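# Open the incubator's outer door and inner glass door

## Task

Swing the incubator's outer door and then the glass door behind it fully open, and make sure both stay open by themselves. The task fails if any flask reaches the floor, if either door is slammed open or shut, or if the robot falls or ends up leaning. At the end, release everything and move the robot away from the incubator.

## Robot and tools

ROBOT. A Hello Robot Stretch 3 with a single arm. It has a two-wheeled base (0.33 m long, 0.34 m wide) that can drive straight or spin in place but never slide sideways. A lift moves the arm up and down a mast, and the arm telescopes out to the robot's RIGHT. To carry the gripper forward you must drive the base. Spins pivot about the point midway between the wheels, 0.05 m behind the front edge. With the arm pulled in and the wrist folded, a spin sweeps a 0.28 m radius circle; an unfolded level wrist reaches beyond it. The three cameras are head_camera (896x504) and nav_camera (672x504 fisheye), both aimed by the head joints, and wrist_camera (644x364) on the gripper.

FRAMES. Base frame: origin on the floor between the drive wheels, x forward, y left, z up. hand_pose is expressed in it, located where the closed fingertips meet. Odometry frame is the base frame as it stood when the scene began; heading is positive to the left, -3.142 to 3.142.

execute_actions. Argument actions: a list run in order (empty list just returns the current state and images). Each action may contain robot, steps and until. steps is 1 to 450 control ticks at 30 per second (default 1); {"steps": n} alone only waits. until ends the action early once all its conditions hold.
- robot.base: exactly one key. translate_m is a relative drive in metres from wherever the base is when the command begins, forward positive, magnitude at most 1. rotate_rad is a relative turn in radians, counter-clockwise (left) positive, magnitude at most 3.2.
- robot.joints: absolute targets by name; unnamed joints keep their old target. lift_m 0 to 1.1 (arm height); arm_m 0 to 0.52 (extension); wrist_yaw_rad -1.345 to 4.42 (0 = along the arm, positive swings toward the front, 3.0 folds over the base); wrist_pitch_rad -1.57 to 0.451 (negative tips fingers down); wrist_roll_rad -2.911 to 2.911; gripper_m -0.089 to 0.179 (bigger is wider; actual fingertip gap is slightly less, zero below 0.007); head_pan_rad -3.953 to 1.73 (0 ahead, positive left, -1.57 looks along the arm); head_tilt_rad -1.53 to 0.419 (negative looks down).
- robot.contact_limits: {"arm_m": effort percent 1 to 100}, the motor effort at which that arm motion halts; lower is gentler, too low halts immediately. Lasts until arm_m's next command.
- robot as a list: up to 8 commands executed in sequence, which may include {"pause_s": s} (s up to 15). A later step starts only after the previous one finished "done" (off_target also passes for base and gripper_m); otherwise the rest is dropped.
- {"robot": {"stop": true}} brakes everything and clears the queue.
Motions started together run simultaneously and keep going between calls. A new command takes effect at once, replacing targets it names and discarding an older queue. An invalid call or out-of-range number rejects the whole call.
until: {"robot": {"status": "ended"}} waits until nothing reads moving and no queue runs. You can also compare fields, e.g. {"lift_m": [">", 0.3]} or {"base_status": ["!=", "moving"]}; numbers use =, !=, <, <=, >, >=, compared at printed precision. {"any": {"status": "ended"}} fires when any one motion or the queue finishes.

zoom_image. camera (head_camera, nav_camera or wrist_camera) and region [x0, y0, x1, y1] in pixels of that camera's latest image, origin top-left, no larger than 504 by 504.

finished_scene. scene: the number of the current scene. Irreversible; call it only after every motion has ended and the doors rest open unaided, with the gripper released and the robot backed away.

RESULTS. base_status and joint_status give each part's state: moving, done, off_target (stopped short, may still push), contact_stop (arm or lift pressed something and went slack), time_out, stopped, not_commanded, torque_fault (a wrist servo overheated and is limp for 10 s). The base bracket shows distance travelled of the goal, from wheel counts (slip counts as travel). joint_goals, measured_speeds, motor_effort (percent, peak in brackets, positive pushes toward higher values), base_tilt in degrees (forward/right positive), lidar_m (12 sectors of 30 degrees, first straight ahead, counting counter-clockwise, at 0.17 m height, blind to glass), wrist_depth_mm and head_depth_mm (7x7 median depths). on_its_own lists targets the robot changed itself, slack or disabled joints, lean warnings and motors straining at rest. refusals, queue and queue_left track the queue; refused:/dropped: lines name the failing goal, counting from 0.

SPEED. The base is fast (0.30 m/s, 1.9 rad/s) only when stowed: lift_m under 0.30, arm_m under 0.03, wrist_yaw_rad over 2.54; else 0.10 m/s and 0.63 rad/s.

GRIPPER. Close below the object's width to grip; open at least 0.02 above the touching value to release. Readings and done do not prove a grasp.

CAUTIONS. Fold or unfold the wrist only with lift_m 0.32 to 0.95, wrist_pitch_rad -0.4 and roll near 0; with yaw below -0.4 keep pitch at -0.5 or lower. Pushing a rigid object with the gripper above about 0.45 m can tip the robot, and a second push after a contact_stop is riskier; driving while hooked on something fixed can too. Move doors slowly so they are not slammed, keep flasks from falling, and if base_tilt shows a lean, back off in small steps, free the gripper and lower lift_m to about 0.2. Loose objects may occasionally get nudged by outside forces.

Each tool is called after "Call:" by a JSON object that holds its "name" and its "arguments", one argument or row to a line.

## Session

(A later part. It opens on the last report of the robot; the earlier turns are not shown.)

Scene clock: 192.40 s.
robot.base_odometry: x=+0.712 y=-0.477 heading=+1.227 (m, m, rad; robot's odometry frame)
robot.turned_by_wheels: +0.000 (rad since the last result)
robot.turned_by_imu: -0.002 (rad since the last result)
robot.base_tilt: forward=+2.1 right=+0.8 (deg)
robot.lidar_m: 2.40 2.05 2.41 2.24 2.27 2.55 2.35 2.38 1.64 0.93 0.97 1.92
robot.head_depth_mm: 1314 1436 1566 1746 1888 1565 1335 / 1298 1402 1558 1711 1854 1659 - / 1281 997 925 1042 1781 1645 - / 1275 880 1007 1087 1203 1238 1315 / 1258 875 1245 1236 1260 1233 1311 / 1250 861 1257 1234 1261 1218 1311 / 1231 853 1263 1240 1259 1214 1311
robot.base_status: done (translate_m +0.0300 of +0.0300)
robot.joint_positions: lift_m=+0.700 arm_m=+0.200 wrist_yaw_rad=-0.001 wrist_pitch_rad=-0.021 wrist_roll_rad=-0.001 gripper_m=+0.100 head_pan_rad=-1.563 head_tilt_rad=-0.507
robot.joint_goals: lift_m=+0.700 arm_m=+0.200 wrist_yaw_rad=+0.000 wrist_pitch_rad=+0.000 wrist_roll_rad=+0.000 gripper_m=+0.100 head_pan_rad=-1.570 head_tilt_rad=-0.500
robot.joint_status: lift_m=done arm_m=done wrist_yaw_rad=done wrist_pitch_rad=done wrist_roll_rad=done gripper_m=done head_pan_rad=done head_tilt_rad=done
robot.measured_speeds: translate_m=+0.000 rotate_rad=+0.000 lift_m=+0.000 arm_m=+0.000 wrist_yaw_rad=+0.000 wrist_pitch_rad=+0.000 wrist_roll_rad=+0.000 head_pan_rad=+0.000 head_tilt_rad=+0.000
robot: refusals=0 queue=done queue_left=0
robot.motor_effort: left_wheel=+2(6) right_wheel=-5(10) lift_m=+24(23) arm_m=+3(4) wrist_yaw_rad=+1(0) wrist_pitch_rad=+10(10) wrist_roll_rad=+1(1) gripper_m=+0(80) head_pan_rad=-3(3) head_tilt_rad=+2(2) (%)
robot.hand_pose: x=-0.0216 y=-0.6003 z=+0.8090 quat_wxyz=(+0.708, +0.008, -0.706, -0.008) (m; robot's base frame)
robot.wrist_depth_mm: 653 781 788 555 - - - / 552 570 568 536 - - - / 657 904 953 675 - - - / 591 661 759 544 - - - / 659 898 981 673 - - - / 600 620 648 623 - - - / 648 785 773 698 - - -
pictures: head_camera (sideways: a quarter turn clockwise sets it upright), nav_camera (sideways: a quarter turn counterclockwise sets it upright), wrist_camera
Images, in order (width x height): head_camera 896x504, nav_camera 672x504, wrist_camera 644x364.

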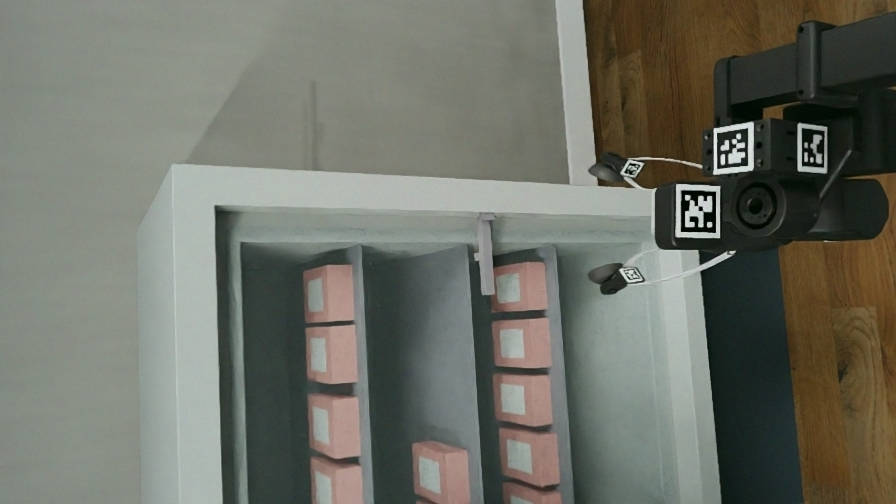

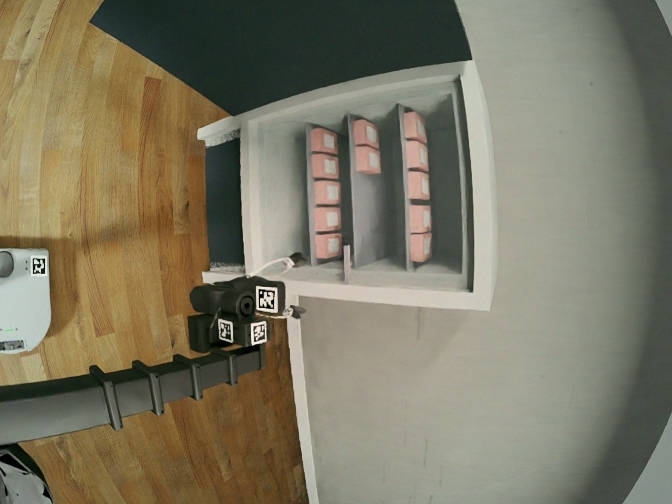

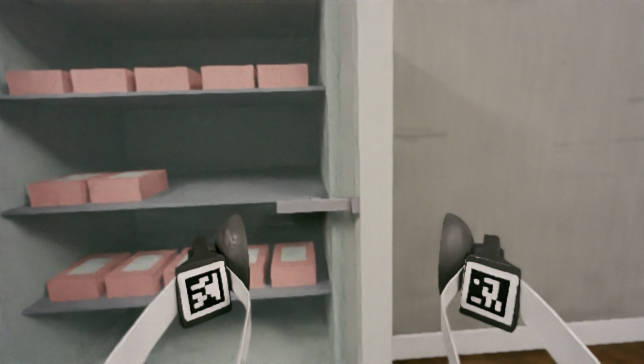

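Call:
{"name": "execute_actions", "arguments": {
  "actions": [
    {"robot":[{"base":{"translate_m":0.045},"joints":{"wrist_roll_rad":1.57,"arm_m":0.4,"gripper_m":0.08}}],"steps":450,"until":{"robot":{"status":"ended"}}}
  ]
}}

Scene clock: 195.67 s.
robot.base_odometry: x=+0.727 y=-0.435 heading=+1.227 (m, m, rad; robot's odometry frame)
robot.turned_by_wheels: +0.000 (rad since the last result)
robot.turned_by_imu: +0.000 (rad since the last result)
robot.base_tilt: forward=+2.1 right=+0.8 (deg)
robot.lidar_m: 2.36 2.01 2.41 2.24 2.27 2.60 2.39 2.42 1.63 0.93 0.96 1.92
robot.head_depth_mm: 1314 1430 1563 1731 1871 1625 1351 / 1302 1395 1542 1693 1846 1524 1275 / 1290 852 928 1007 - 1323 1307 / 1260 878 1102 1191 1188 1295 1313 / 1256 867 1255 1233 1262 1228 1313 / 1241 860 1254 1235 1254 1217 1312 / 1224 847 1258 1268 1257 1221 1307
robot.base_status: done (translate_m +0.0450 of +0.0450)
robot.joint_positions: lift_m=+0.700 arm_m=+0.400 wrist_yaw_rad=-0.001 wrist_pitch_rad=-0.021 wrist_roll_rad=+1.569 gripper_m=+0.080 head_pan_rad=-1.563 head_tilt_rad=-0.507
robot.joint_goals: lift_m=+0.700 arm_m=+0.400 wrist_yaw_rad=+0.000 wrist_pitch_rad=+0.000 wrist_roll_rad=+1.570 gripper_m=+0.080 head_pan_rad=-1.570 head_tilt_rad=-0.500
robot.joint_status: lift_m=done arm_m=done wrist_yaw_rad=done wrist_pitch_rad=done wrist_roll_rad=done gripper_m=done head_pan_rad=done head_tilt_rad=done
robot.measured_speeds: translate_m=+0.000 rotate_rad=+0.000 lift_m=+0.000 arm_m=+0.000 wrist_yaw_rad=+0.000 wrist_pitch_rad=+0.000 wrist_roll_rad=+0.000 head_pan_rad=+0.000 head_tilt_rad=+0.000
robot: refusals=0 queue=done queue_left=0
robot.motor_effort: left_wheel=+2(5) right_wheel=-5(8) lift_m=+23(24) arm_m=+3(4) wrist_yaw_rad=+0(0) wrist_pitch_rad=+10(10) wrist_roll_rad=+0(1) gripper_m=-1(74) head_pan_rad=-3(2) head_tilt_rad=+2(2) (%)
robot.hand_pose: x=-0.0215 y=-0.8003 z=+0.8087 quat_wxyz=(+0.001, +0.000, -1.000, -0.011) (m; robot's base frame)
robot.wrist_depth_mm: 887 880 856 873 873 867 855 / 281 283 280 277 275 272 271 / 316 333 330 328 324 327 323 / 339 471 430 785 477 407 500 / 352 504 429 783 480 389 502 / 346 502 - 785 784 391 504 / 349 468 441 792 756 420 517
pictures: head_camera (sideways: a quarter turn clockwise sets it upright), nav_camera (sideways: a quarter turn counterclockwise sets it upright), wrist_camera
Images, in order (width x height): head_camera 896x504, nav_camera 672x504, wrist_camera 644x364.

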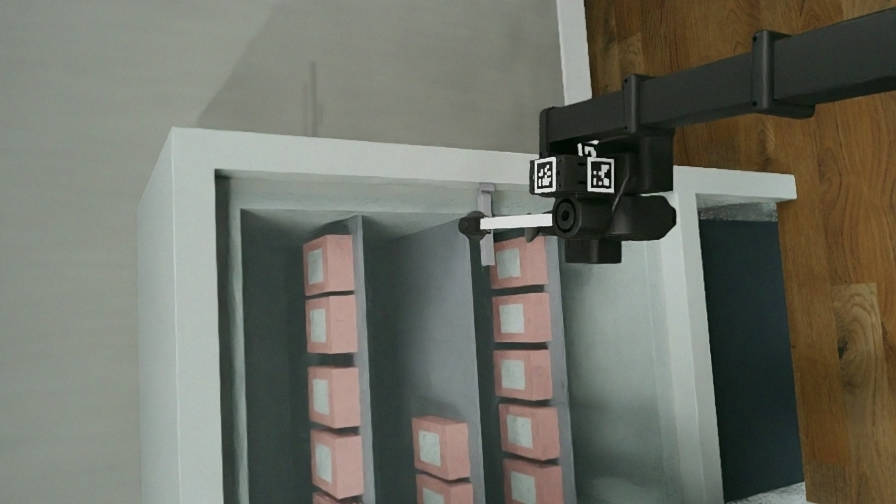

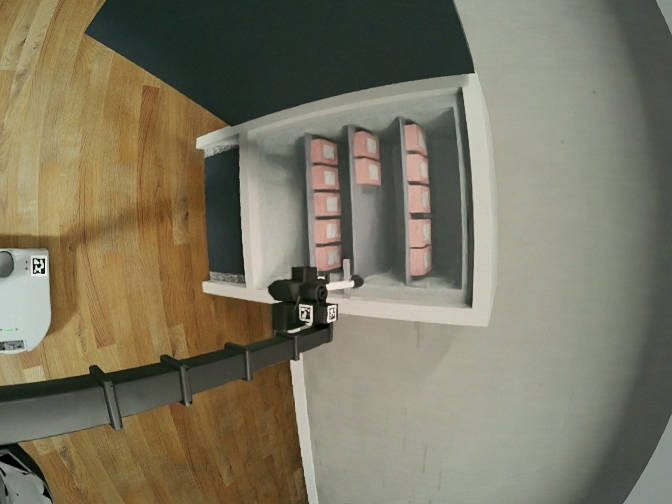

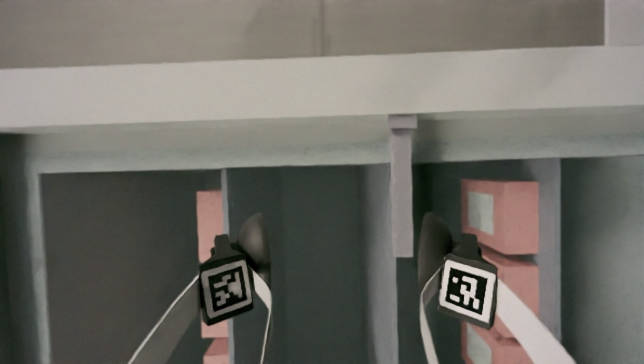

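Call:
{"name": "execute_actions", "arguments": {
  "actions": [
    {"robot":[{"base":{"translate_m":-0.012},"joints":{"lift_m":0.654}},{"joints":{"arm_m":0.46},"contact_limits":{"arm_m":15}}],"steps":450,"until":{"robot":{"status":"ended"}}}
  ]
}}

Scene clock: 200.13 s.
robot.base_odometry: x=+0.723 y=-0.446 heading=+1.227 (m, m, rad; robot's odometry frame)
robot.turned_by_wheels: +0.000 (rad since the last result)
robot.turned_by_imu: -0.001 (rad since the last result)
robot.base_tilt: forward=+2.1 right=+0.8 (deg)
robot.lidar_m: 2.36 2.03 2.41 2.24 2.27 2.59 2.39 2.41 1.64 0.93 0.97 1.92
robot.head_depth_mm: 1306 1437 1565 1727 1874 1579 1344 / 1294 1410 1537 1714 1823 - 1274 / 1282 848 917 1029 - 1332 1314 / 1266 878 1077 1199 1254 1302 1310 / 1251 870 1255 1236 1252 1225 1307 / 1241 864 1257 1233 1253 1222 1307 / 1231 847 1250 1246 1256 1214 1311
robot.base_status: done (translate_m -0.0120 of -0.0120)
robot.joint_positions: lift_m=+0.654 arm_m=+0.460 wrist_yaw_rad=-0.001 wrist_pitch_rad=-0.021 wrist_roll_rad=+1.569 gripper_m=+0.080 head_pan_rad=-1.563 head_tilt_rad=-0.507
robot.joint_goals: lift_m=+0.654 arm_m=+0.460 wrist_yaw_rad=+0.000 wrist_pitch_rad=+0.000 wrist_roll_rad=+1.570 gripper_m=+0.080 head_pan_rad=-1.570 head_tilt_rad=-0.500
robot.joint_status: lift_m=done arm_m=done wrist_yaw_rad=done wrist_pitch_rad=done wrist_roll_rad=done gripper_m=done head_pan_rad=done head_tilt_rad=done
robot.measured_speeds: translate_m=+0.000 rotate_rad=+0.000 lift_m=+0.000 arm_m=+0.000 wrist_yaw_rad=+0.000 wrist_pitch_rad=+0.000 wrist_roll_rad=+0.000 head_pan_rad=+0.000 head_tilt_rad=+0.000
robot: refusals=0 queue=done queue_left=0
robot.motor_effort: left_wheel=+2(3) right_wheel=-3(11) lift_m=+18(24) arm_m=+3(3) wrist_yaw_rad=+0(0) wrist_pitch_rad=+11(10) wrist_roll_rad=+1(1) gripper_m=+0(1) head_pan_rad=-2(3) head_tilt_rad=+2(2) (%)
robot.contact_limits: arm_m 15 (drawing in: default 15, maximum 24; extending or still: default 21, maximum 34)
robot.hand_pose: x=-0.0215 y=-0.8603 z=+0.7630 quat_wxyz=(+0.001, +0.000, -1.000, -0.011) (m; robot's base frame)
robot.wrist_depth_mm: 819 822 836 829 820 812 821 / 223 222 220 219 218 218 216 / 226 224 223 220 230 251 264 / 277 278 275 272 270 301 426 / 409 344 464 714 733 328 471 / 401 341 - 749 739 326 478 / 406 486 507 734 719 335 469
pictures: head_camera (sideways: a quarter turn clockwise sets it upright), nav_camera (sideways: a quarter turn counterclockwise sets it upright), wrist_camera
Images, in order (width x height): head_camera 896x504, nav_camera 672x504, wrist_camera 644x364.

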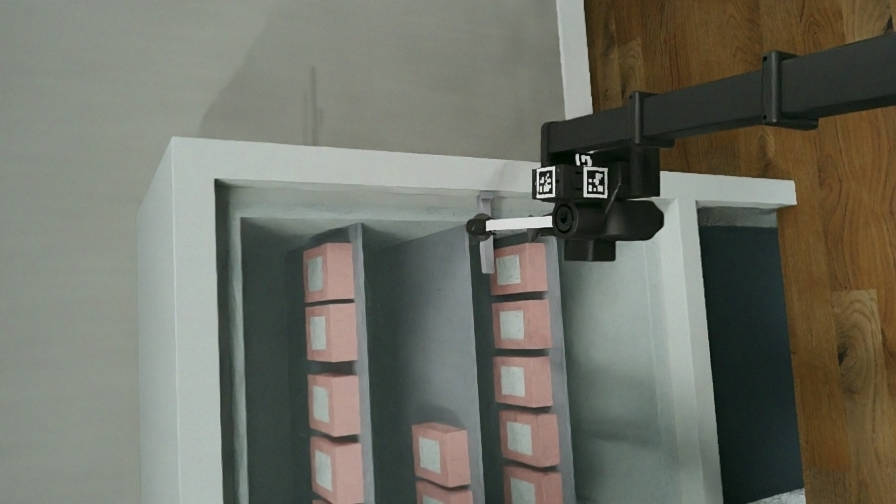

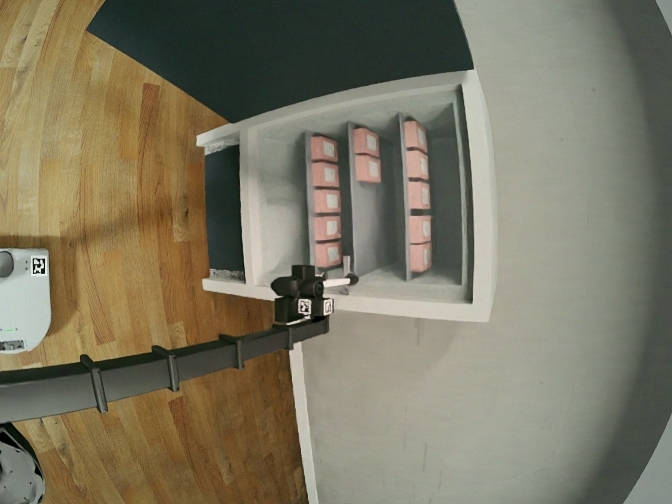

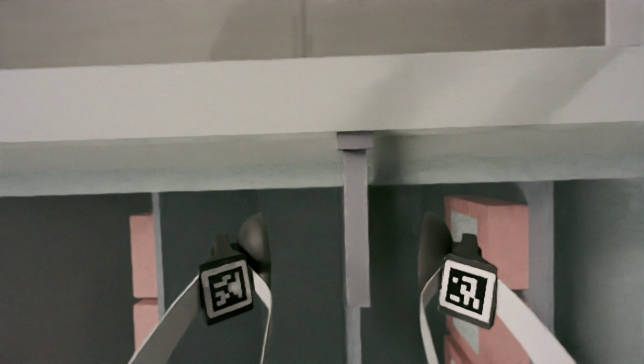

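Call:
{"name": "execute_actions", "arguments": {
  "actions": [
    {"robot":[{"joints":{"arm_m":0.50,"lift_m":0.648},"contact_limits":{"arm_m":12}},{"joints":{"gripper_m":-0.02}}],"steps":450,"until":{"robot":{"status":"ended"}}}
  ]
}}

Scene clock: 203.17 s.
robot.base_odometry: x=+0.723 y=-0.446 heading=+1.227 (m, m, rad; robot's odometry frame)
robot.turned_by_wheels: +0.000 (rad since the last result)
robot.turned_by_imu: +0.000 (rad since the last result)
robot.base_tilt: forward=+2.1 right=+0.8 (deg)
robot.lidar_m: 2.36 2.03 2.41 2.24 2.27 2.58 2.38 2.41 1.65 0.93 0.97 1.91
robot.head_depth_mm: 1313 1421 1562 1743 1875 1574 1307 / 1294 1411 1542 1696 1846 1581 1287 / 1277 848 922 1028 - 1314 1318 / 1274 877 1076 1167 1250 1301 1311 / 1253 870 1246 1237 1252 1227 1309 / 1246 860 1253 1235 1259 1225 1312 / 1234 849 1253 1234 1254 1213 1315
robot.base_status: done (translate_m -0.0120 of -0.0120)
robot.joint_positions: lift_m=+0.648 arm_m=+0.500 wrist_yaw_rad=-0.001 wrist_pitch_rad=-0.021 wrist_roll_rad=+1.569 gripper_m=-0.020 head_pan_rad=-1.563 head_tilt_rad=-0.507
robot.joint_goals: lift_m=+0.648 arm_m=+0.500 wrist_yaw_rad=+0.000 wrist_pitch_rad=+0.000 wrist_roll_rad=+1.570 gripper_m=-0.020 head_pan_rad=-1.570 head_tilt_rad=-0.500
robot.joint_status: lift_m=done arm_m=done wrist_yaw_rad=done wrist_pitch_rad=done wrist_roll_rad=done gripper_m=done head_pan_rad=done head_tilt_rad=done
robot.measured_speeds: translate_m=+0.000 rotate_rad=+0.000 lift_m=+0.000 arm_m=+0.000 wrist_yaw_rad=+0.000 wrist_pitch_rad=+0.000 wrist_roll_rad=+0.000 head_pan_rad=+0.000 head_tilt_rad=+0.000
robot: refusals=0 queue=done queue_left=0
robot.motor_effort: left_wheel=+2(2) right_wheel=-4(4) lift_m=+18(18) arm_m=+3(2) wrist_yaw_rad=+1(0) wrist_pitch_rad=+11(10) wrist_roll_rad=+0(0) gripper_m=-9(84) head_pan_rad=-3(2) head_tilt_rad=+2(2) (%)
robot.contact_limits: arm_m 12 (drawing in: default 15, maximum 24; extending or still: default 21, maximum 34)
robot.hand_pose: x=-0.0215 y=-0.9003 z=+0.7571 quat_wxyz=(+0.001, +0.000, -1.000, -0.011) (m; robot's base frame)
robot.wrist_depth_mm: 773 801 796 790 773 773 751 / 183 183 181 180 179 179 177 / 184 184 183 181 182 198 217 / 238 237 235 233 231 230 230 / 417 303 536 686 663 308 421 / 415 301 525 - 581 293 420 / 409 303 466 708 686 298 423
pictures: head_camera (sideways: a quarter turn clockwise sets it upright), nav_camera (sideways: a quarter turn counterclockwise sets it upright), wrist_camera
Images, in order (width x height): head_camera 896x504, nav_camera 672x504, wrist_camera 644x364.

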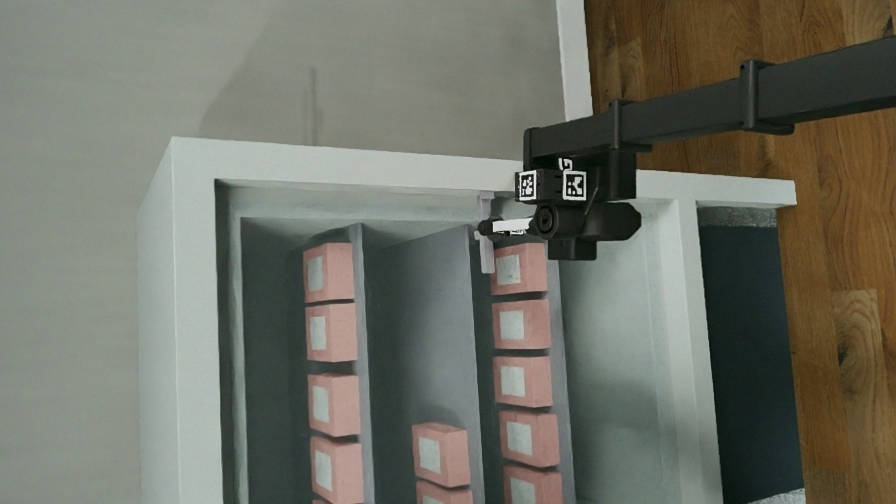

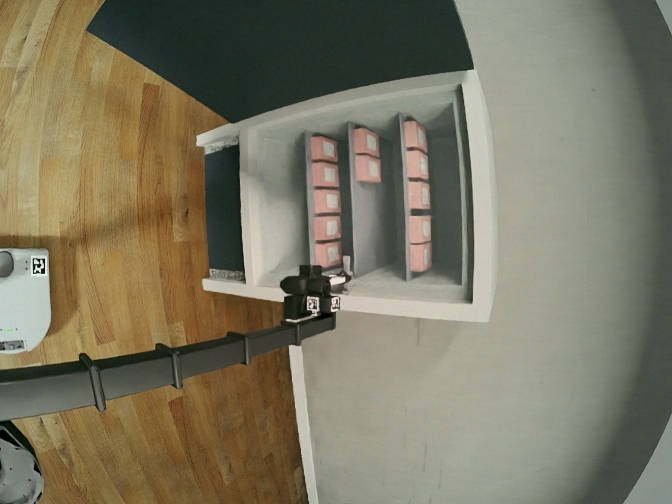

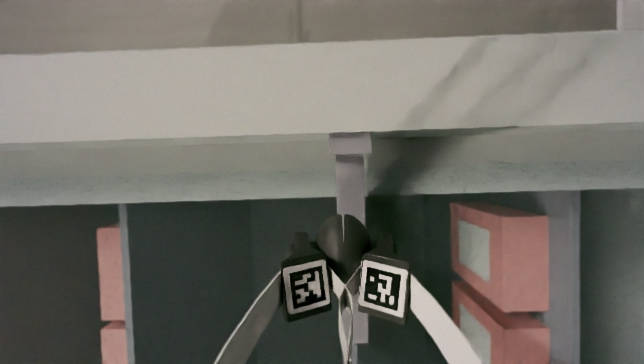

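Call:
{"name": "execute_actions", "arguments": {
  "actions": [
    {"robot":[{"joints":{"arm_m":0.3,"gripper_m":0.08}},{"base":{"rotate_rad":0.4}},{"base":{"translate_m":-0.18}},{"base":{"rotate_rad":-0.4}},{"base":{"translate_m":0.166}},{"joints":{"arm_m":0.43},"contact_limits":{"arm_m":12}}],"steps":450,"until":{"robot":{"status":"ended"}}}
  ]
}}

Scene clock: 217.73 s.
robot.base_odometry: x=+0.789 y=-0.469 heading=+1.227 (m, m, rad; robot's odometry frame)
robot.turned_by_wheels: +0.000 (rad since the last result)
robot.turned_by_imu: -0.002 (rad since the last result)
robot.base_tilt: forward=+2.1 right=+0.7 (deg)
robot.lidar_m: 2.37 2.06 2.49 2.31 2.34 2.57 2.38 2.37 1.57 0.86 0.90 1.83
robot.head_depth_mm: 1234 1358 1481 1652 1816 1588 1318 / 1230 1332 1475 1611 1790 1571 1286 / 1220 800 849 936 1023 1243 1279 / 1208 814 998 1130 1177 1179 1289 / 1197 807 1033 1201 1187 1178 1280 / 1187 804 1159 1198 1138 1154 1280 / 1174 796 1157 1056 1144 1147 1256
robot.base_status: done (translate_m +0.1660 of +0.1660)
robot.joint_positions: lift_m=+0.648 arm_m=+0.430 wrist_yaw_rad=+0.000 wrist_pitch_rad=-0.021 wrist_roll_rad=+1.570 gripper_m=+0.080 head_pan_rad=-1.563 head_tilt_rad=-0.507
robot.joint_goals: lift_m=+0.648 arm_m=+0.430 wrist_yaw_rad=+0.000 wrist_pitch_rad=+0.000 wrist_roll_rad=+1.570 gripper_m=+0.080 head_pan_rad=-1.570 head_tilt_rad=-0.500
robot.joint_status: lift_m=done arm_m=done wrist_yaw_rad=done wrist_pitch_rad=done wrist_roll_rad=done gripper_m=done head_pan_rad=done head_tilt_rad=done
robot.measured_speeds: translate_m=+0.000 rotate_rad=+0.000 lift_m=+0.000 arm_m=+0.000 wrist_yaw_rad=+0.000 wrist_pitch_rad=+0.000 wrist_roll_rad=+0.000 head_pan_rad=+0.000 head_tilt_rad=+0.000
robot: refusals=0 queue=done queue_left=0
robot.motor_effort: left_wheel=+2(6) right_wheel=-5(13) lift_m=+18(18) arm_m=+3(3) wrist_yaw_rad=+0(0) wrist_pitch_rad=+11(10) wrist_roll_rad=+0(1) gripper_m=+0(80) head_pan_rad=-3(2) head_tilt_rad=+2(2) (%)
robot.contact_limits: arm_m 12 (drawing in: default 15, maximum 24; extending or still: default 21, maximum 34)
robot.hand_pose: x=-0.0215 y=-0.8303 z=+0.7571 quat_wxyz=(+0.001, +0.000, -1.000, -0.011) (m; robot's base frame)
robot.wrist_depth_mm: 787 785 785 778 763 766 765 / 183 182 181 181 180 178 177 / 185 183 183 181 185 200 223 / 237 237 234 232 232 230 229 / 412 302 481 685 673 289 422 / 410 301 - 687 684 292 427 / 409 298 518 688 692 315 424
pictures: head_camera (sideways: a quarter turn clockwise sets it upright), nav_camera (sideways: a quarter turn counterclockwise sets it upright), wrist_camera
Images, in order (width x height): head_camera 896x504, nav_camera 672x504, wrist_camera 644x364.

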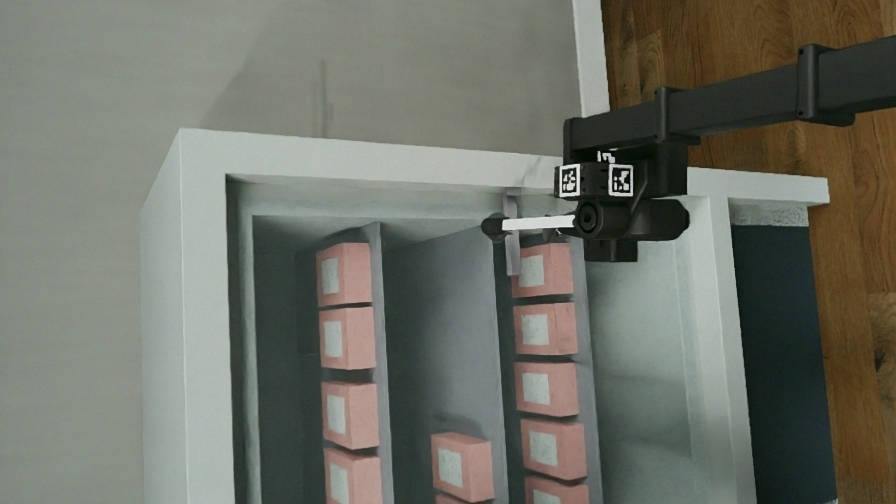

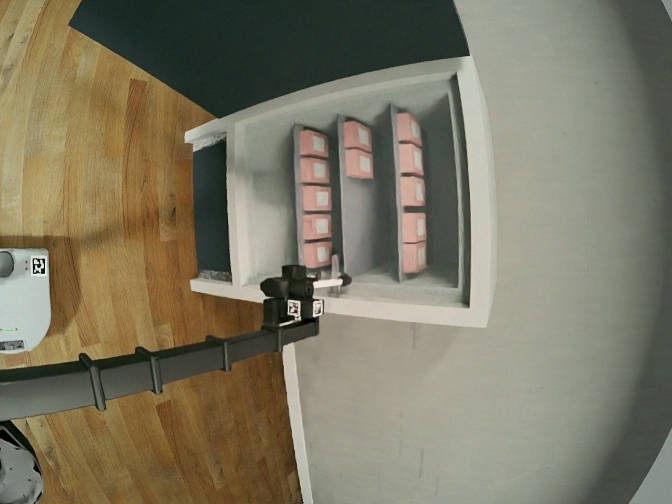

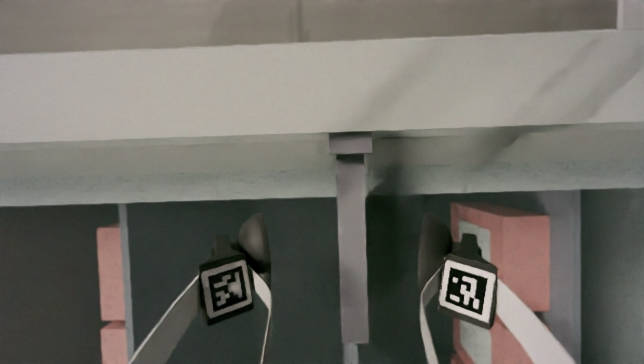

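Call:
{"name": "execute_actions", "arguments": {
  "actions": [
    {"robot":[{"joints":{"arm_m":0.47},"contact_limits":{"arm_m":12}},{"joints":{"gripper_m":-0.02}}],"steps":450,"until":{"robot":{"status":"ended"}}},
    {"robot":{"joints":{"wrist_roll_rad":0.8}},"steps":150,"until":{"robot":{"status":"ended"}}}
  ]
}}

Scene clock: 221.80 s.
robot.base_odometry: x=+0.789 y=-0.469 heading=+1.227 (m, m, rad; robot's odometry frame)
robot.turned_by_wheels: +0.000 (rad since the last result)
robot.turned_by_imu: -0.001 (rad since the last result)
robot.base_tilt: forward=+2.1 right=+0.7 (deg)
robot.lidar_m: 2.37 2.06 2.49 2.32 2.34 2.57 2.38 2.37 1.57 0.86 0.90 1.82
robot.head_depth_mm: 1257 1365 1490 1656 1820 1577 1308 / 1238 1340 1480 1619 1779 1573 1272 / 1219 796 848 931 - 1202 1281 / 1203 813 1004 1139 1161 1177 1294 / 1190 806 1078 1199 1187 1180 1286 / 1176 805 1164 1195 1137 1159 1276 / 1168 794 1160 1061 1135 1136 1254
robot.base_status: done (translate_m +0.1660 of +0.1660)
robot.joint_positions: lift_m=+0.648 arm_m=+0.470 wrist_yaw_rad=-0.009 wrist_pitch_rad=-0.040 wrist_roll_rad=+0.898 gripper_m=-0.016 head_pan_rad=-1.563 head_tilt_rad=-0.507
robot.joint_goals: lift_m=+0.648 arm_m=+0.470 wrist_yaw_rad=+0.000 wrist_pitch_rad=+0.000 wrist_roll_rad=+0.800 gripper_m=-0.017 head_pan_rad=-1.570 head_tilt_rad=-0.500
robot.joint_status: lift_m=done arm_m=done wrist_yaw_rad=done wrist_pitch_rad=done wrist_roll_rad=off_target gripper_m=done head_pan_rad=done head_tilt_rad=done
robot.measured_speeds: translate_m=+0.000 rotate_rad=+0.000 lift_m=+0.000 arm_m=+0.000 wrist_yaw_rad=+0.000 wrist_pitch_rad=+0.000 wrist_roll_rad=+0.000 head_pan_rad=+0.000 head_tilt_rad=+0.000
robot: refusals=0 queue=dropped queue_left=0
robot.motor_effort: left_wheel=+0(2) right_wheel=+1(6) lift_m=+19(19) arm_m=+3(2) wrist_yaw_rad=+7(8) wrist_pitch_rad=+20(23) wrist_roll_rad=-50(55) gripper_m=-25(92) head_pan_rad=-3(3) head_tilt_rad=+1(2) (%)
robot.contact_limits: arm_m 12 (drawing in: default 15, maximum 24; extending or still: default 21, maximum 34)
robot.hand_pose: x=-0.0239 y=-0.8697 z=+0.7522 quat_wxyz=(+0.330, +0.002, -0.944, -0.021) (m; robot's base frame)
robot.wrist_depth_mm: 363 178 142 136 139 758 777 / 232 222 183 138 140 754 768 / 231 296 189 189 143 145 789 / 242 375 625 194 149 146 150 / 293 511 647 194 199 156 152 / 359 636 644 157 - 204 154 / 469 641 258 491 308 210 210
pictures: head_camera (sideways: a quarter turn clockwise sets it upright), nav_camera (sideways: a quarter turn counterclockwise sets it upright), wrist_camera
Images, in order (width x height): head_camera 896x504, nav_camera 672x504, wrist_camera 644x364.

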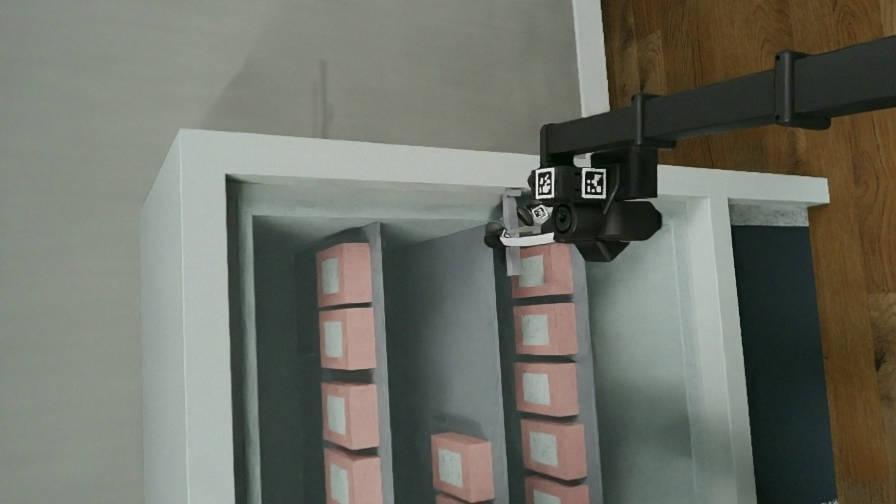

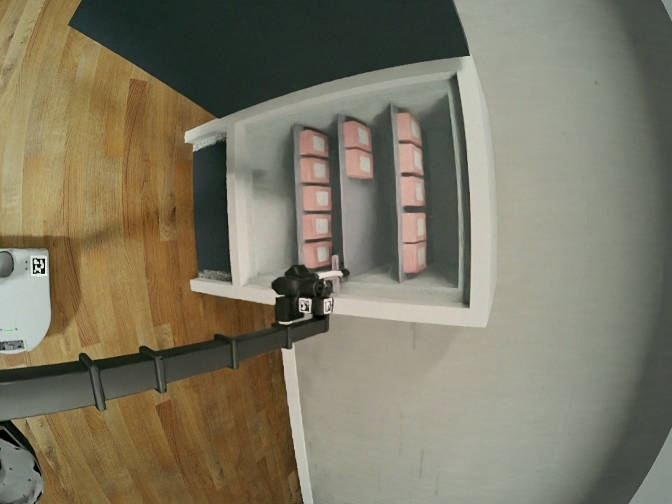

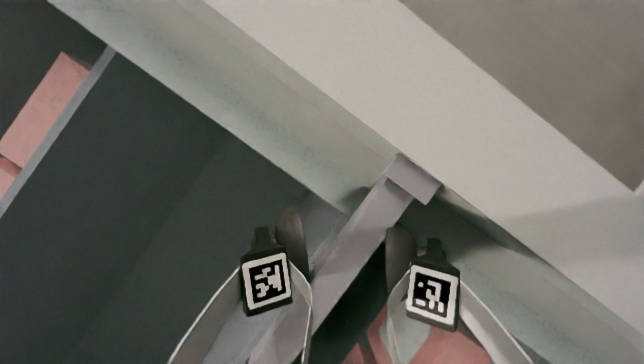

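Call:
{"name": "execute_actions", "arguments": {
  "actions": [
    {"robot":{"joints":{"wrist_roll_rad":1.57,"gripper_m":-0.03}},"steps":60,"until":{"robot":{"status":"ended"}}},
    {"robot":{"joints":{"wrist_roll_rad":1.9}},"steps":90,"until":{"robot":{"status":"ended"}}}
  ]
}}

Scene clock: 224.00 s.
robot.base_odometry: x=+0.789 y=-0.469 heading=+1.227 (m, m, rad; robot's odometry frame)
robot.turned_by_wheels: +0.000 (rad since the last result)
robot.turned_by_imu: +0.000 (rad since the last result)
robot.base_tilt: forward=+2.1 right=+0.8 (deg)
robot.lidar_m: 2.37 2.06 2.48 2.31 2.34 2.57 2.37 2.37 1.57 0.86 0.90 1.83
robot.head_depth_mm: 1249 1360 1493 1646 1811 1579 1307 / 1231 1329 1470 1610 1769 1575 1283 / 1223 802 849 934 - 1202 1278 / 1210 813 1007 1131 1179 1177 1288 / 1197 809 1154 1199 1178 1178 1288 / 1183 803 1151 1184 1145 1156 1278 / 1170 796 1165 1054 1144 1145 1251
robot.base_status: done (translate_m +0.1660 of +0.1660)
robot.joint_positions: lift_m=+0.648 arm_m=+0.470 wrist_yaw_rad=-0.010 wrist_pitch_rad=-0.052 wrist_roll_rad=+1.887 gripper_m=-0.029 head_pan_rad=-1.563 head_tilt_rad=-0.507
robot.joint_goals: lift_m=+0.648 arm_m=+0.470 wrist_yaw_rad=+0.000 wrist_pitch_rad=+0.000 wrist_roll_rad=+1.900 gripper_m=-0.030 head_pan_rad=-1.570 head_tilt_rad=-0.500
robot.joint_status: lift_m=done arm_m=done wrist_yaw_rad=done wrist_pitch_rad=done wrist_roll_rad=done gripper_m=done head_pan_rad=done head_tilt_rad=done
robot.measured_speeds: translate_m=+0.000 rotate_rad=+0.000 lift_m=+0.000 arm_m=+0.000 wrist_yaw_rad=+0.000 wrist_pitch_rad=+0.000 wrist_roll_rad=+0.000 head_pan_rad=+0.000 head_tilt_rad=+0.000
robot: refusals=0 queue=done queue_left=0
robot.motor_effort: left_wheel=-1(3) right_wheel=+4(7) lift_m=+19(19) arm_m=+2(3) wrist_yaw_rad=+8(11) wrist_pitch_rad=+26(26) wrist_roll_rad=+6(48) gripper_m=-21(83) head_pan_rad=-2(3) head_tilt_rad=+2(1) (%)
robot.contact_limits: arm_m 12 (drawing in: default 15, maximum 24; extending or still: default 21, maximum 34)
robot.hand_pose: x=-0.0238 y=-0.8694 z=+0.7492 quat_wxyz=(-0.157, -0.009, -0.987, -0.025) (m; robot's base frame)
robot.wrist_depth_mm: 764 775 751 144 142 141 140 / 773 772 146 144 143 164 188 / 149 147 146 145 193 191 233 / 148 148 182 153 194 282 246 / 156 199 197 155 636 294 249 / 201 200 435 154 - 347 248 / 374 262 400 641 640 349 249
pictures: head_camera (sideways: a quarter turn clockwise sets it upright), nav_camera (sideways: a quarter turn counterclockwise sets it upright), wrist_camera
Images, in order (width x height): head_camera 896x504, nav_camera 672x504, wrist_camera 644x364.

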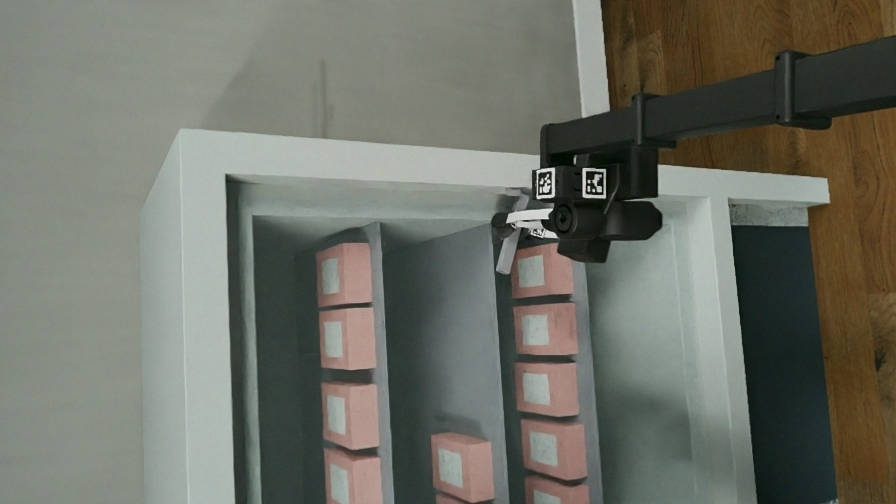

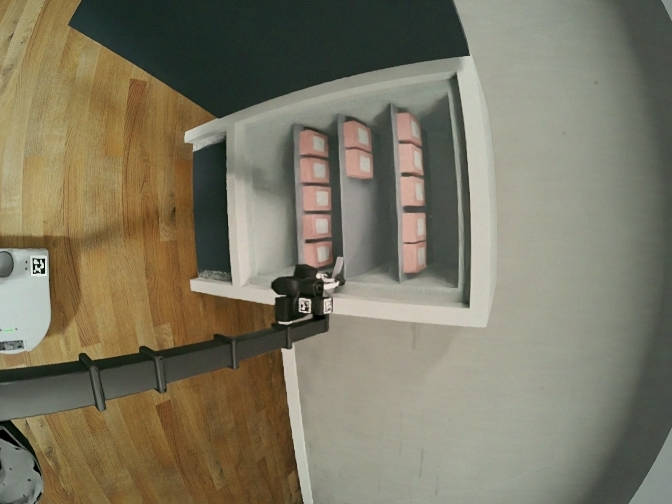

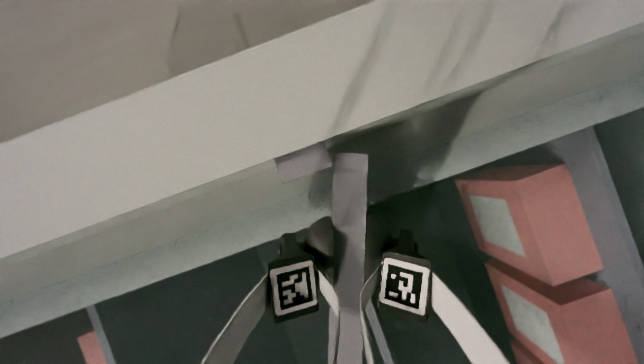

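It turns this way. Continue, then pull.

Call:
{"name": "execute_actions", "arguments": {
  "actions": [
    {"robot":{"joints":{"wrist_roll_rad":2.9}},"steps":120,"until":{"robot":{"status":"ended"}}},
    {"robot":{"joints":{"arm_m":0.40},"contact_limits":{"arm_m":20}},"steps":120,"until":{"robot":{"status":"ended"}}}
  ]
}}

Scene clock: 227.03 s.
robot.base_odometry: x=+0.789 y=-0.469 heading=+1.227 (m, m, rad; robot's odometry frame)
robot.turned_by_wheels: +0.000 (rad since the last result)
robot.turned_by_imu: +0.000 (rad since the last result)
robot.base_tilt: forward=+2.1 right=+0.8 (deg)
robot.lidar_m: 2.38 2.05 2.48 2.31 2.34 2.57 2.38 2.37 1.56 0.86 0.90 1.83
robot.head_depth_mm: 1248 1356 1496 1652 1811 1571 1331 / 1231 1333 1454 1627 1793 1631 1308 / 1220 803 846 934 1032 1238 1280 / 1214 811 1003 1132 1160 1185 1295 / 1194 808 1158 1197 1184 1181 1280 / 1182 801 1160 1201 1142 1160 1272 / 1172 795 1164 1060 1143 1148 1256
robot.base_status: done (translate_m +0.1660 of +0.1660)
robot.joint_positions: lift_m=+0.648 arm_m=+0.400 wrist_yaw_rad=+0.006 wrist_pitch_rad=-0.080 wrist_roll_rad=+2.883 gripper_m=-0.029 head_pan_rad=-1.563 head_tilt_rad=-0.507
robot.joint_goals: lift_m=+0.648 arm_m=+0.400 wrist_yaw_rad=+0.000 wrist_pitch_rad=+0.000 wrist_roll_rad=+2.900 gripper_m=-0.030 head_pan_rad=-1.570 head_tilt_rad=-0.500
robot.joint_status: lift_m=done arm_m=done wrist_yaw_rad=done wrist_pitch_rad=done wrist_roll_rad=done gripper_m=done head_pan_rad=done head_tilt_rad=done
robot.measured_speeds: translate_m=+0.000 rotate_rad=+0.000 lift_m=+0.000 arm_m=+0.000 wrist_yaw_rad=+0.000 wrist_pitch_rad=+0.000 wrist_roll_rad=+0.000 head_pan_rad=+0.000 head_tilt_rad=+0.000
robot: refusals=0 queue=done queue_left=0
robot.on_its_own: wrist_pitch_rad is at rest, and its effort (+40) is outside its rest range (-20 to +32)
robot.motor_effort: left_wheel=+3(3) right_wheel=-8(9) lift_m=+20(21) arm_m=-2(3) wrist_yaw_rad=-6(9) wrist_pitch_rad=+40(41) wrist_roll_rad=+7(8) gripper_m=-20(20) head_pan_rad=-3(3) head_tilt_rad=+2(2) (%)
robot.contact_limits: arm_m 20 (drawing in: default 15, maximum 24; extending or still: default 21, maximum 34)
robot.hand_pose: x=-0.0195 y=-0.7987 z=+0.7420 quat_wxyz=(-0.609, -0.022, -0.792, -0.034) (m; robot's base frame)
robot.wrist_depth_mm: 930 892 217 259 310 548 532 / 915 878 218 263 308 300 292 / 925 910 222 268 686 404 315 / 926 904 224 266 698 676 643 / 959 909 227 154 399 476 640 / 930 910 230 156 - 684 361 / 966 921 242 315 481 594 596
pictures: head_camera (sideways: a quarter turn clockwise sets it upright), nav_camera (sideways: a quarter turn counterclockwise sets it upright), wrist_camera
Images, in order (width x height): head_camera 896x504, nav_camera 672x504, wrist_camera 644x364.

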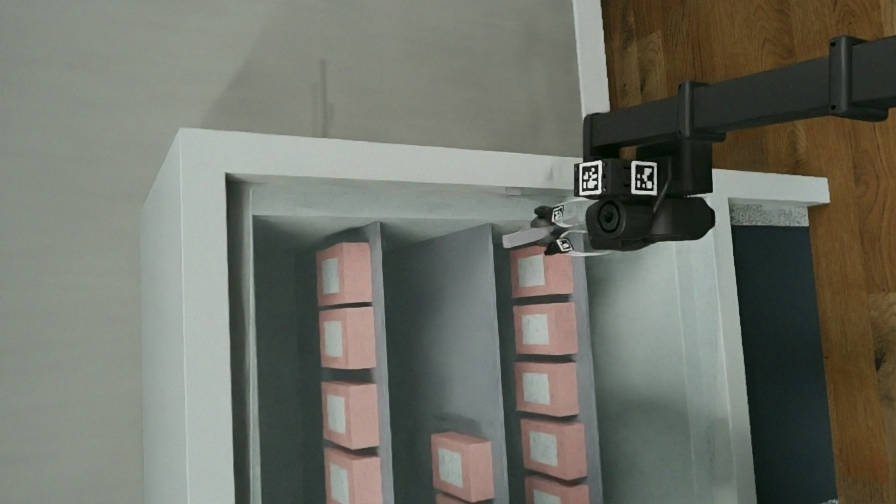

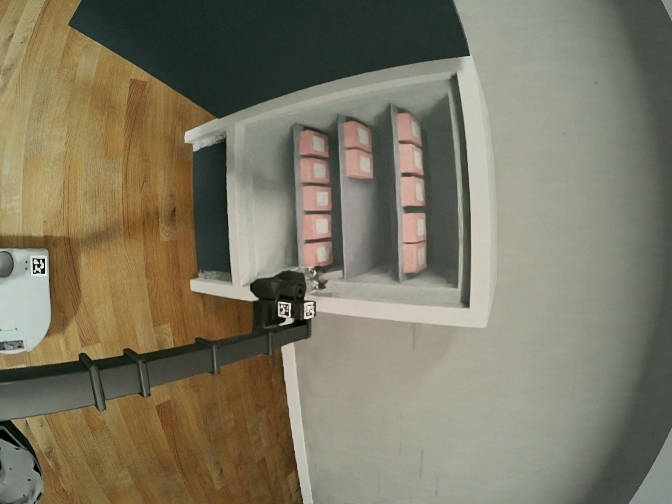

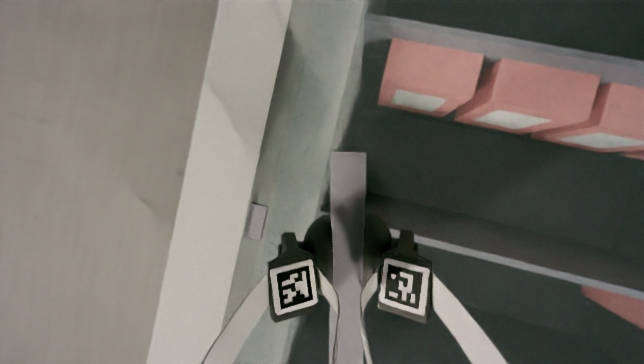

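Call:
{"name": "execute_actions", "arguments": {
  "actions": [
    {"robot":{"base":{"translate_m":0.035},"joints":{"arm_m":0.29,"lift_m":0.658,"wrist_yaw_rad":-0.1,"gripper_m":-0.01},"contact_limits":{"arm_m":20}},"steps":200,"until":{"robot":{"status":"ended"}}},
    {"robot":{"base":{"translate_m":0.07},"joints":{"arm_m":0.18,"wrist_yaw_rad":-0.25},"contact_limits":{"arm_m":20}},"steps":200,"until":{"robot":{"status":"ended"}}}
  ]
}}

Scene clock: 232.10 s.
robot.base_odometry: x=+0.825 y=-0.371 heading=+1.227 (m, m, rad; robot's odometry frame)
robot.turned_by_wheels: +0.000 (rad since the last result)
robot.turned_by_imu: -0.001 (rad since the last result)
robot.base_tilt: forward=+2.1 right=+0.7 (deg)
robot.lidar_m: 2.26 1.96 2.50 2.32 2.35 2.68 2.48 2.35 1.55 0.87 0.88 1.81
robot.head_depth_mm: 1240 1314 1459 1638 1801 1574 1328 / 1222 807 860 934 1050 1212 - / 1214 810 1002 1078 1127 1163 - / 1199 807 1033 1196 1186 1179 1279 / 1183 799 1154 1192 1189 1162 1278 / 1181 791 1163 1058 1135 1139 1253 / 1158 781 1171 1010 1114 1119 1225
robot.base_status: done (translate_m +0.0700 of +0.0700)
robot.joint_positions: lift_m=+0.658 arm_m=+0.180 wrist_yaw_rad=-0.249 wrist_pitch_rad=-0.028 wrist_roll_rad=+2.893 gripper_m=-0.010 head_pan_rad=-1.563 head_tilt_rad=-0.507
robot.joint_goals: lift_m=+0.658 arm_m=+0.180 wrist_yaw_rad=-0.250 wrist_pitch_rad=+0.000 wrist_roll_rad=+2.900 gripper_m=-0.010 head_pan_rad=-1.570 head_tilt_rad=-0.500
robot.joint_status: lift_m=done arm_m=done wrist_yaw_rad=done wrist_pitch_rad=done wrist_roll_rad=done gripper_m=done head_pan_rad=done head_tilt_rad=done
robot.measured_speeds: translate_m=+0.000 rotate_rad=+0.000 lift_m=+0.000 arm_m=+0.000 wrist_yaw_rad=+0.000 wrist_pitch_rad=+0.000 wrist_roll_rad=+0.000 head_pan_rad=+0.000 head_tilt_rad=+0.000
robot: refusals=0 queue=done queue_left=0
robot.motor_effort: left_wheel=+1(21) right_wheel=-3(57) lift_m=+24(28) arm_m=-2(4) wrist_yaw_rad=-1(78) wrist_pitch_rad=+14(57) wrist_roll_rad=+2(7) gripper_m=-6(62) head_pan_rad=-3(2) head_tilt_rad=+1(3) (%)
robot.contact_limits: arm_m 20 (drawing in: default 15, maximum 24; extending or still: default 21, maximum 34)
robot.hand_pose: x=-0.0841 y=-0.5729 z=+0.7652 quat_wxyz=(-0.610, -0.107, -0.782, +0.065) (m; robot's base frame)
robot.wrist_depth_mm: - - - 471 627 733 645 / - - - 485 500 471 445 / - - - 468 846 807 517 / - - - 475 860 802 742 / - - - 487 876 807 490 / - - - - 655 683 730 / - - - 557 706 484 531
pictures: head_camera (sideways: a quarter turn clockwise sets it upright), nav_camera (sideways: a quarter turn counterclockwise sets it upright), wrist_camera
replaced: robot.wrist_yaw_rad: its motion had ended off_target
Images, in order (width x height): head_camera 896x504, nav_camera 672x504, wrist_camera 644x364.

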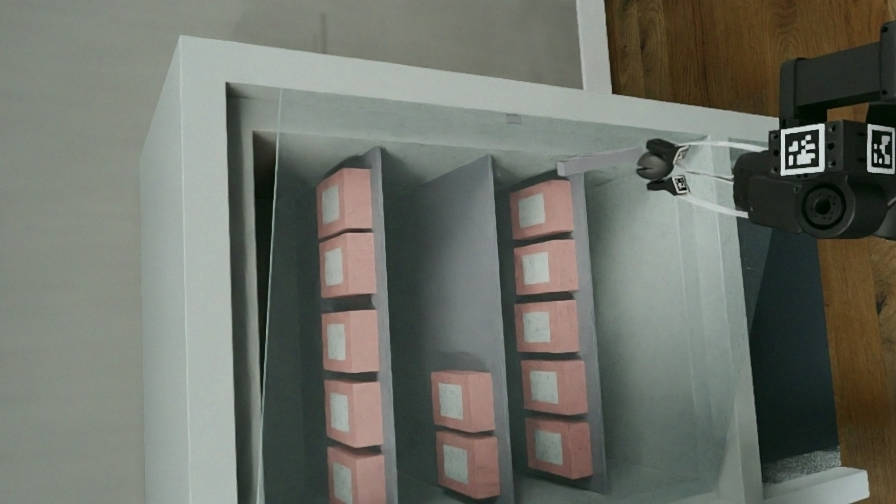

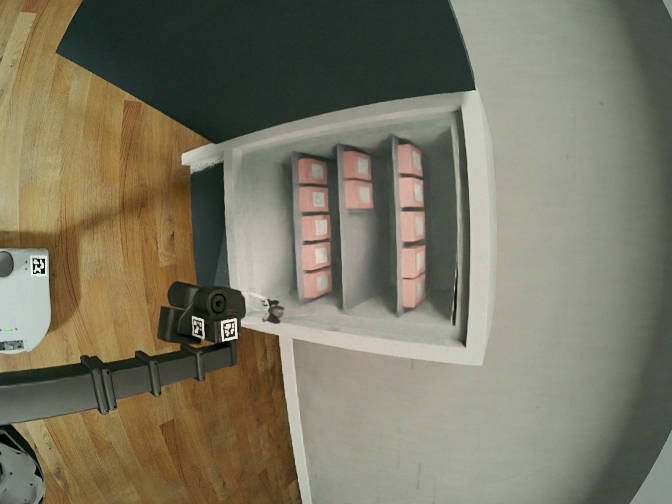

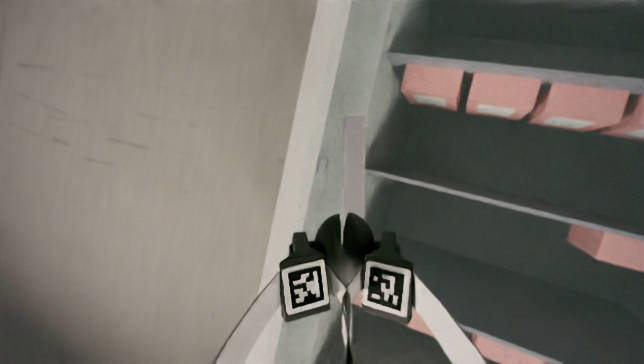

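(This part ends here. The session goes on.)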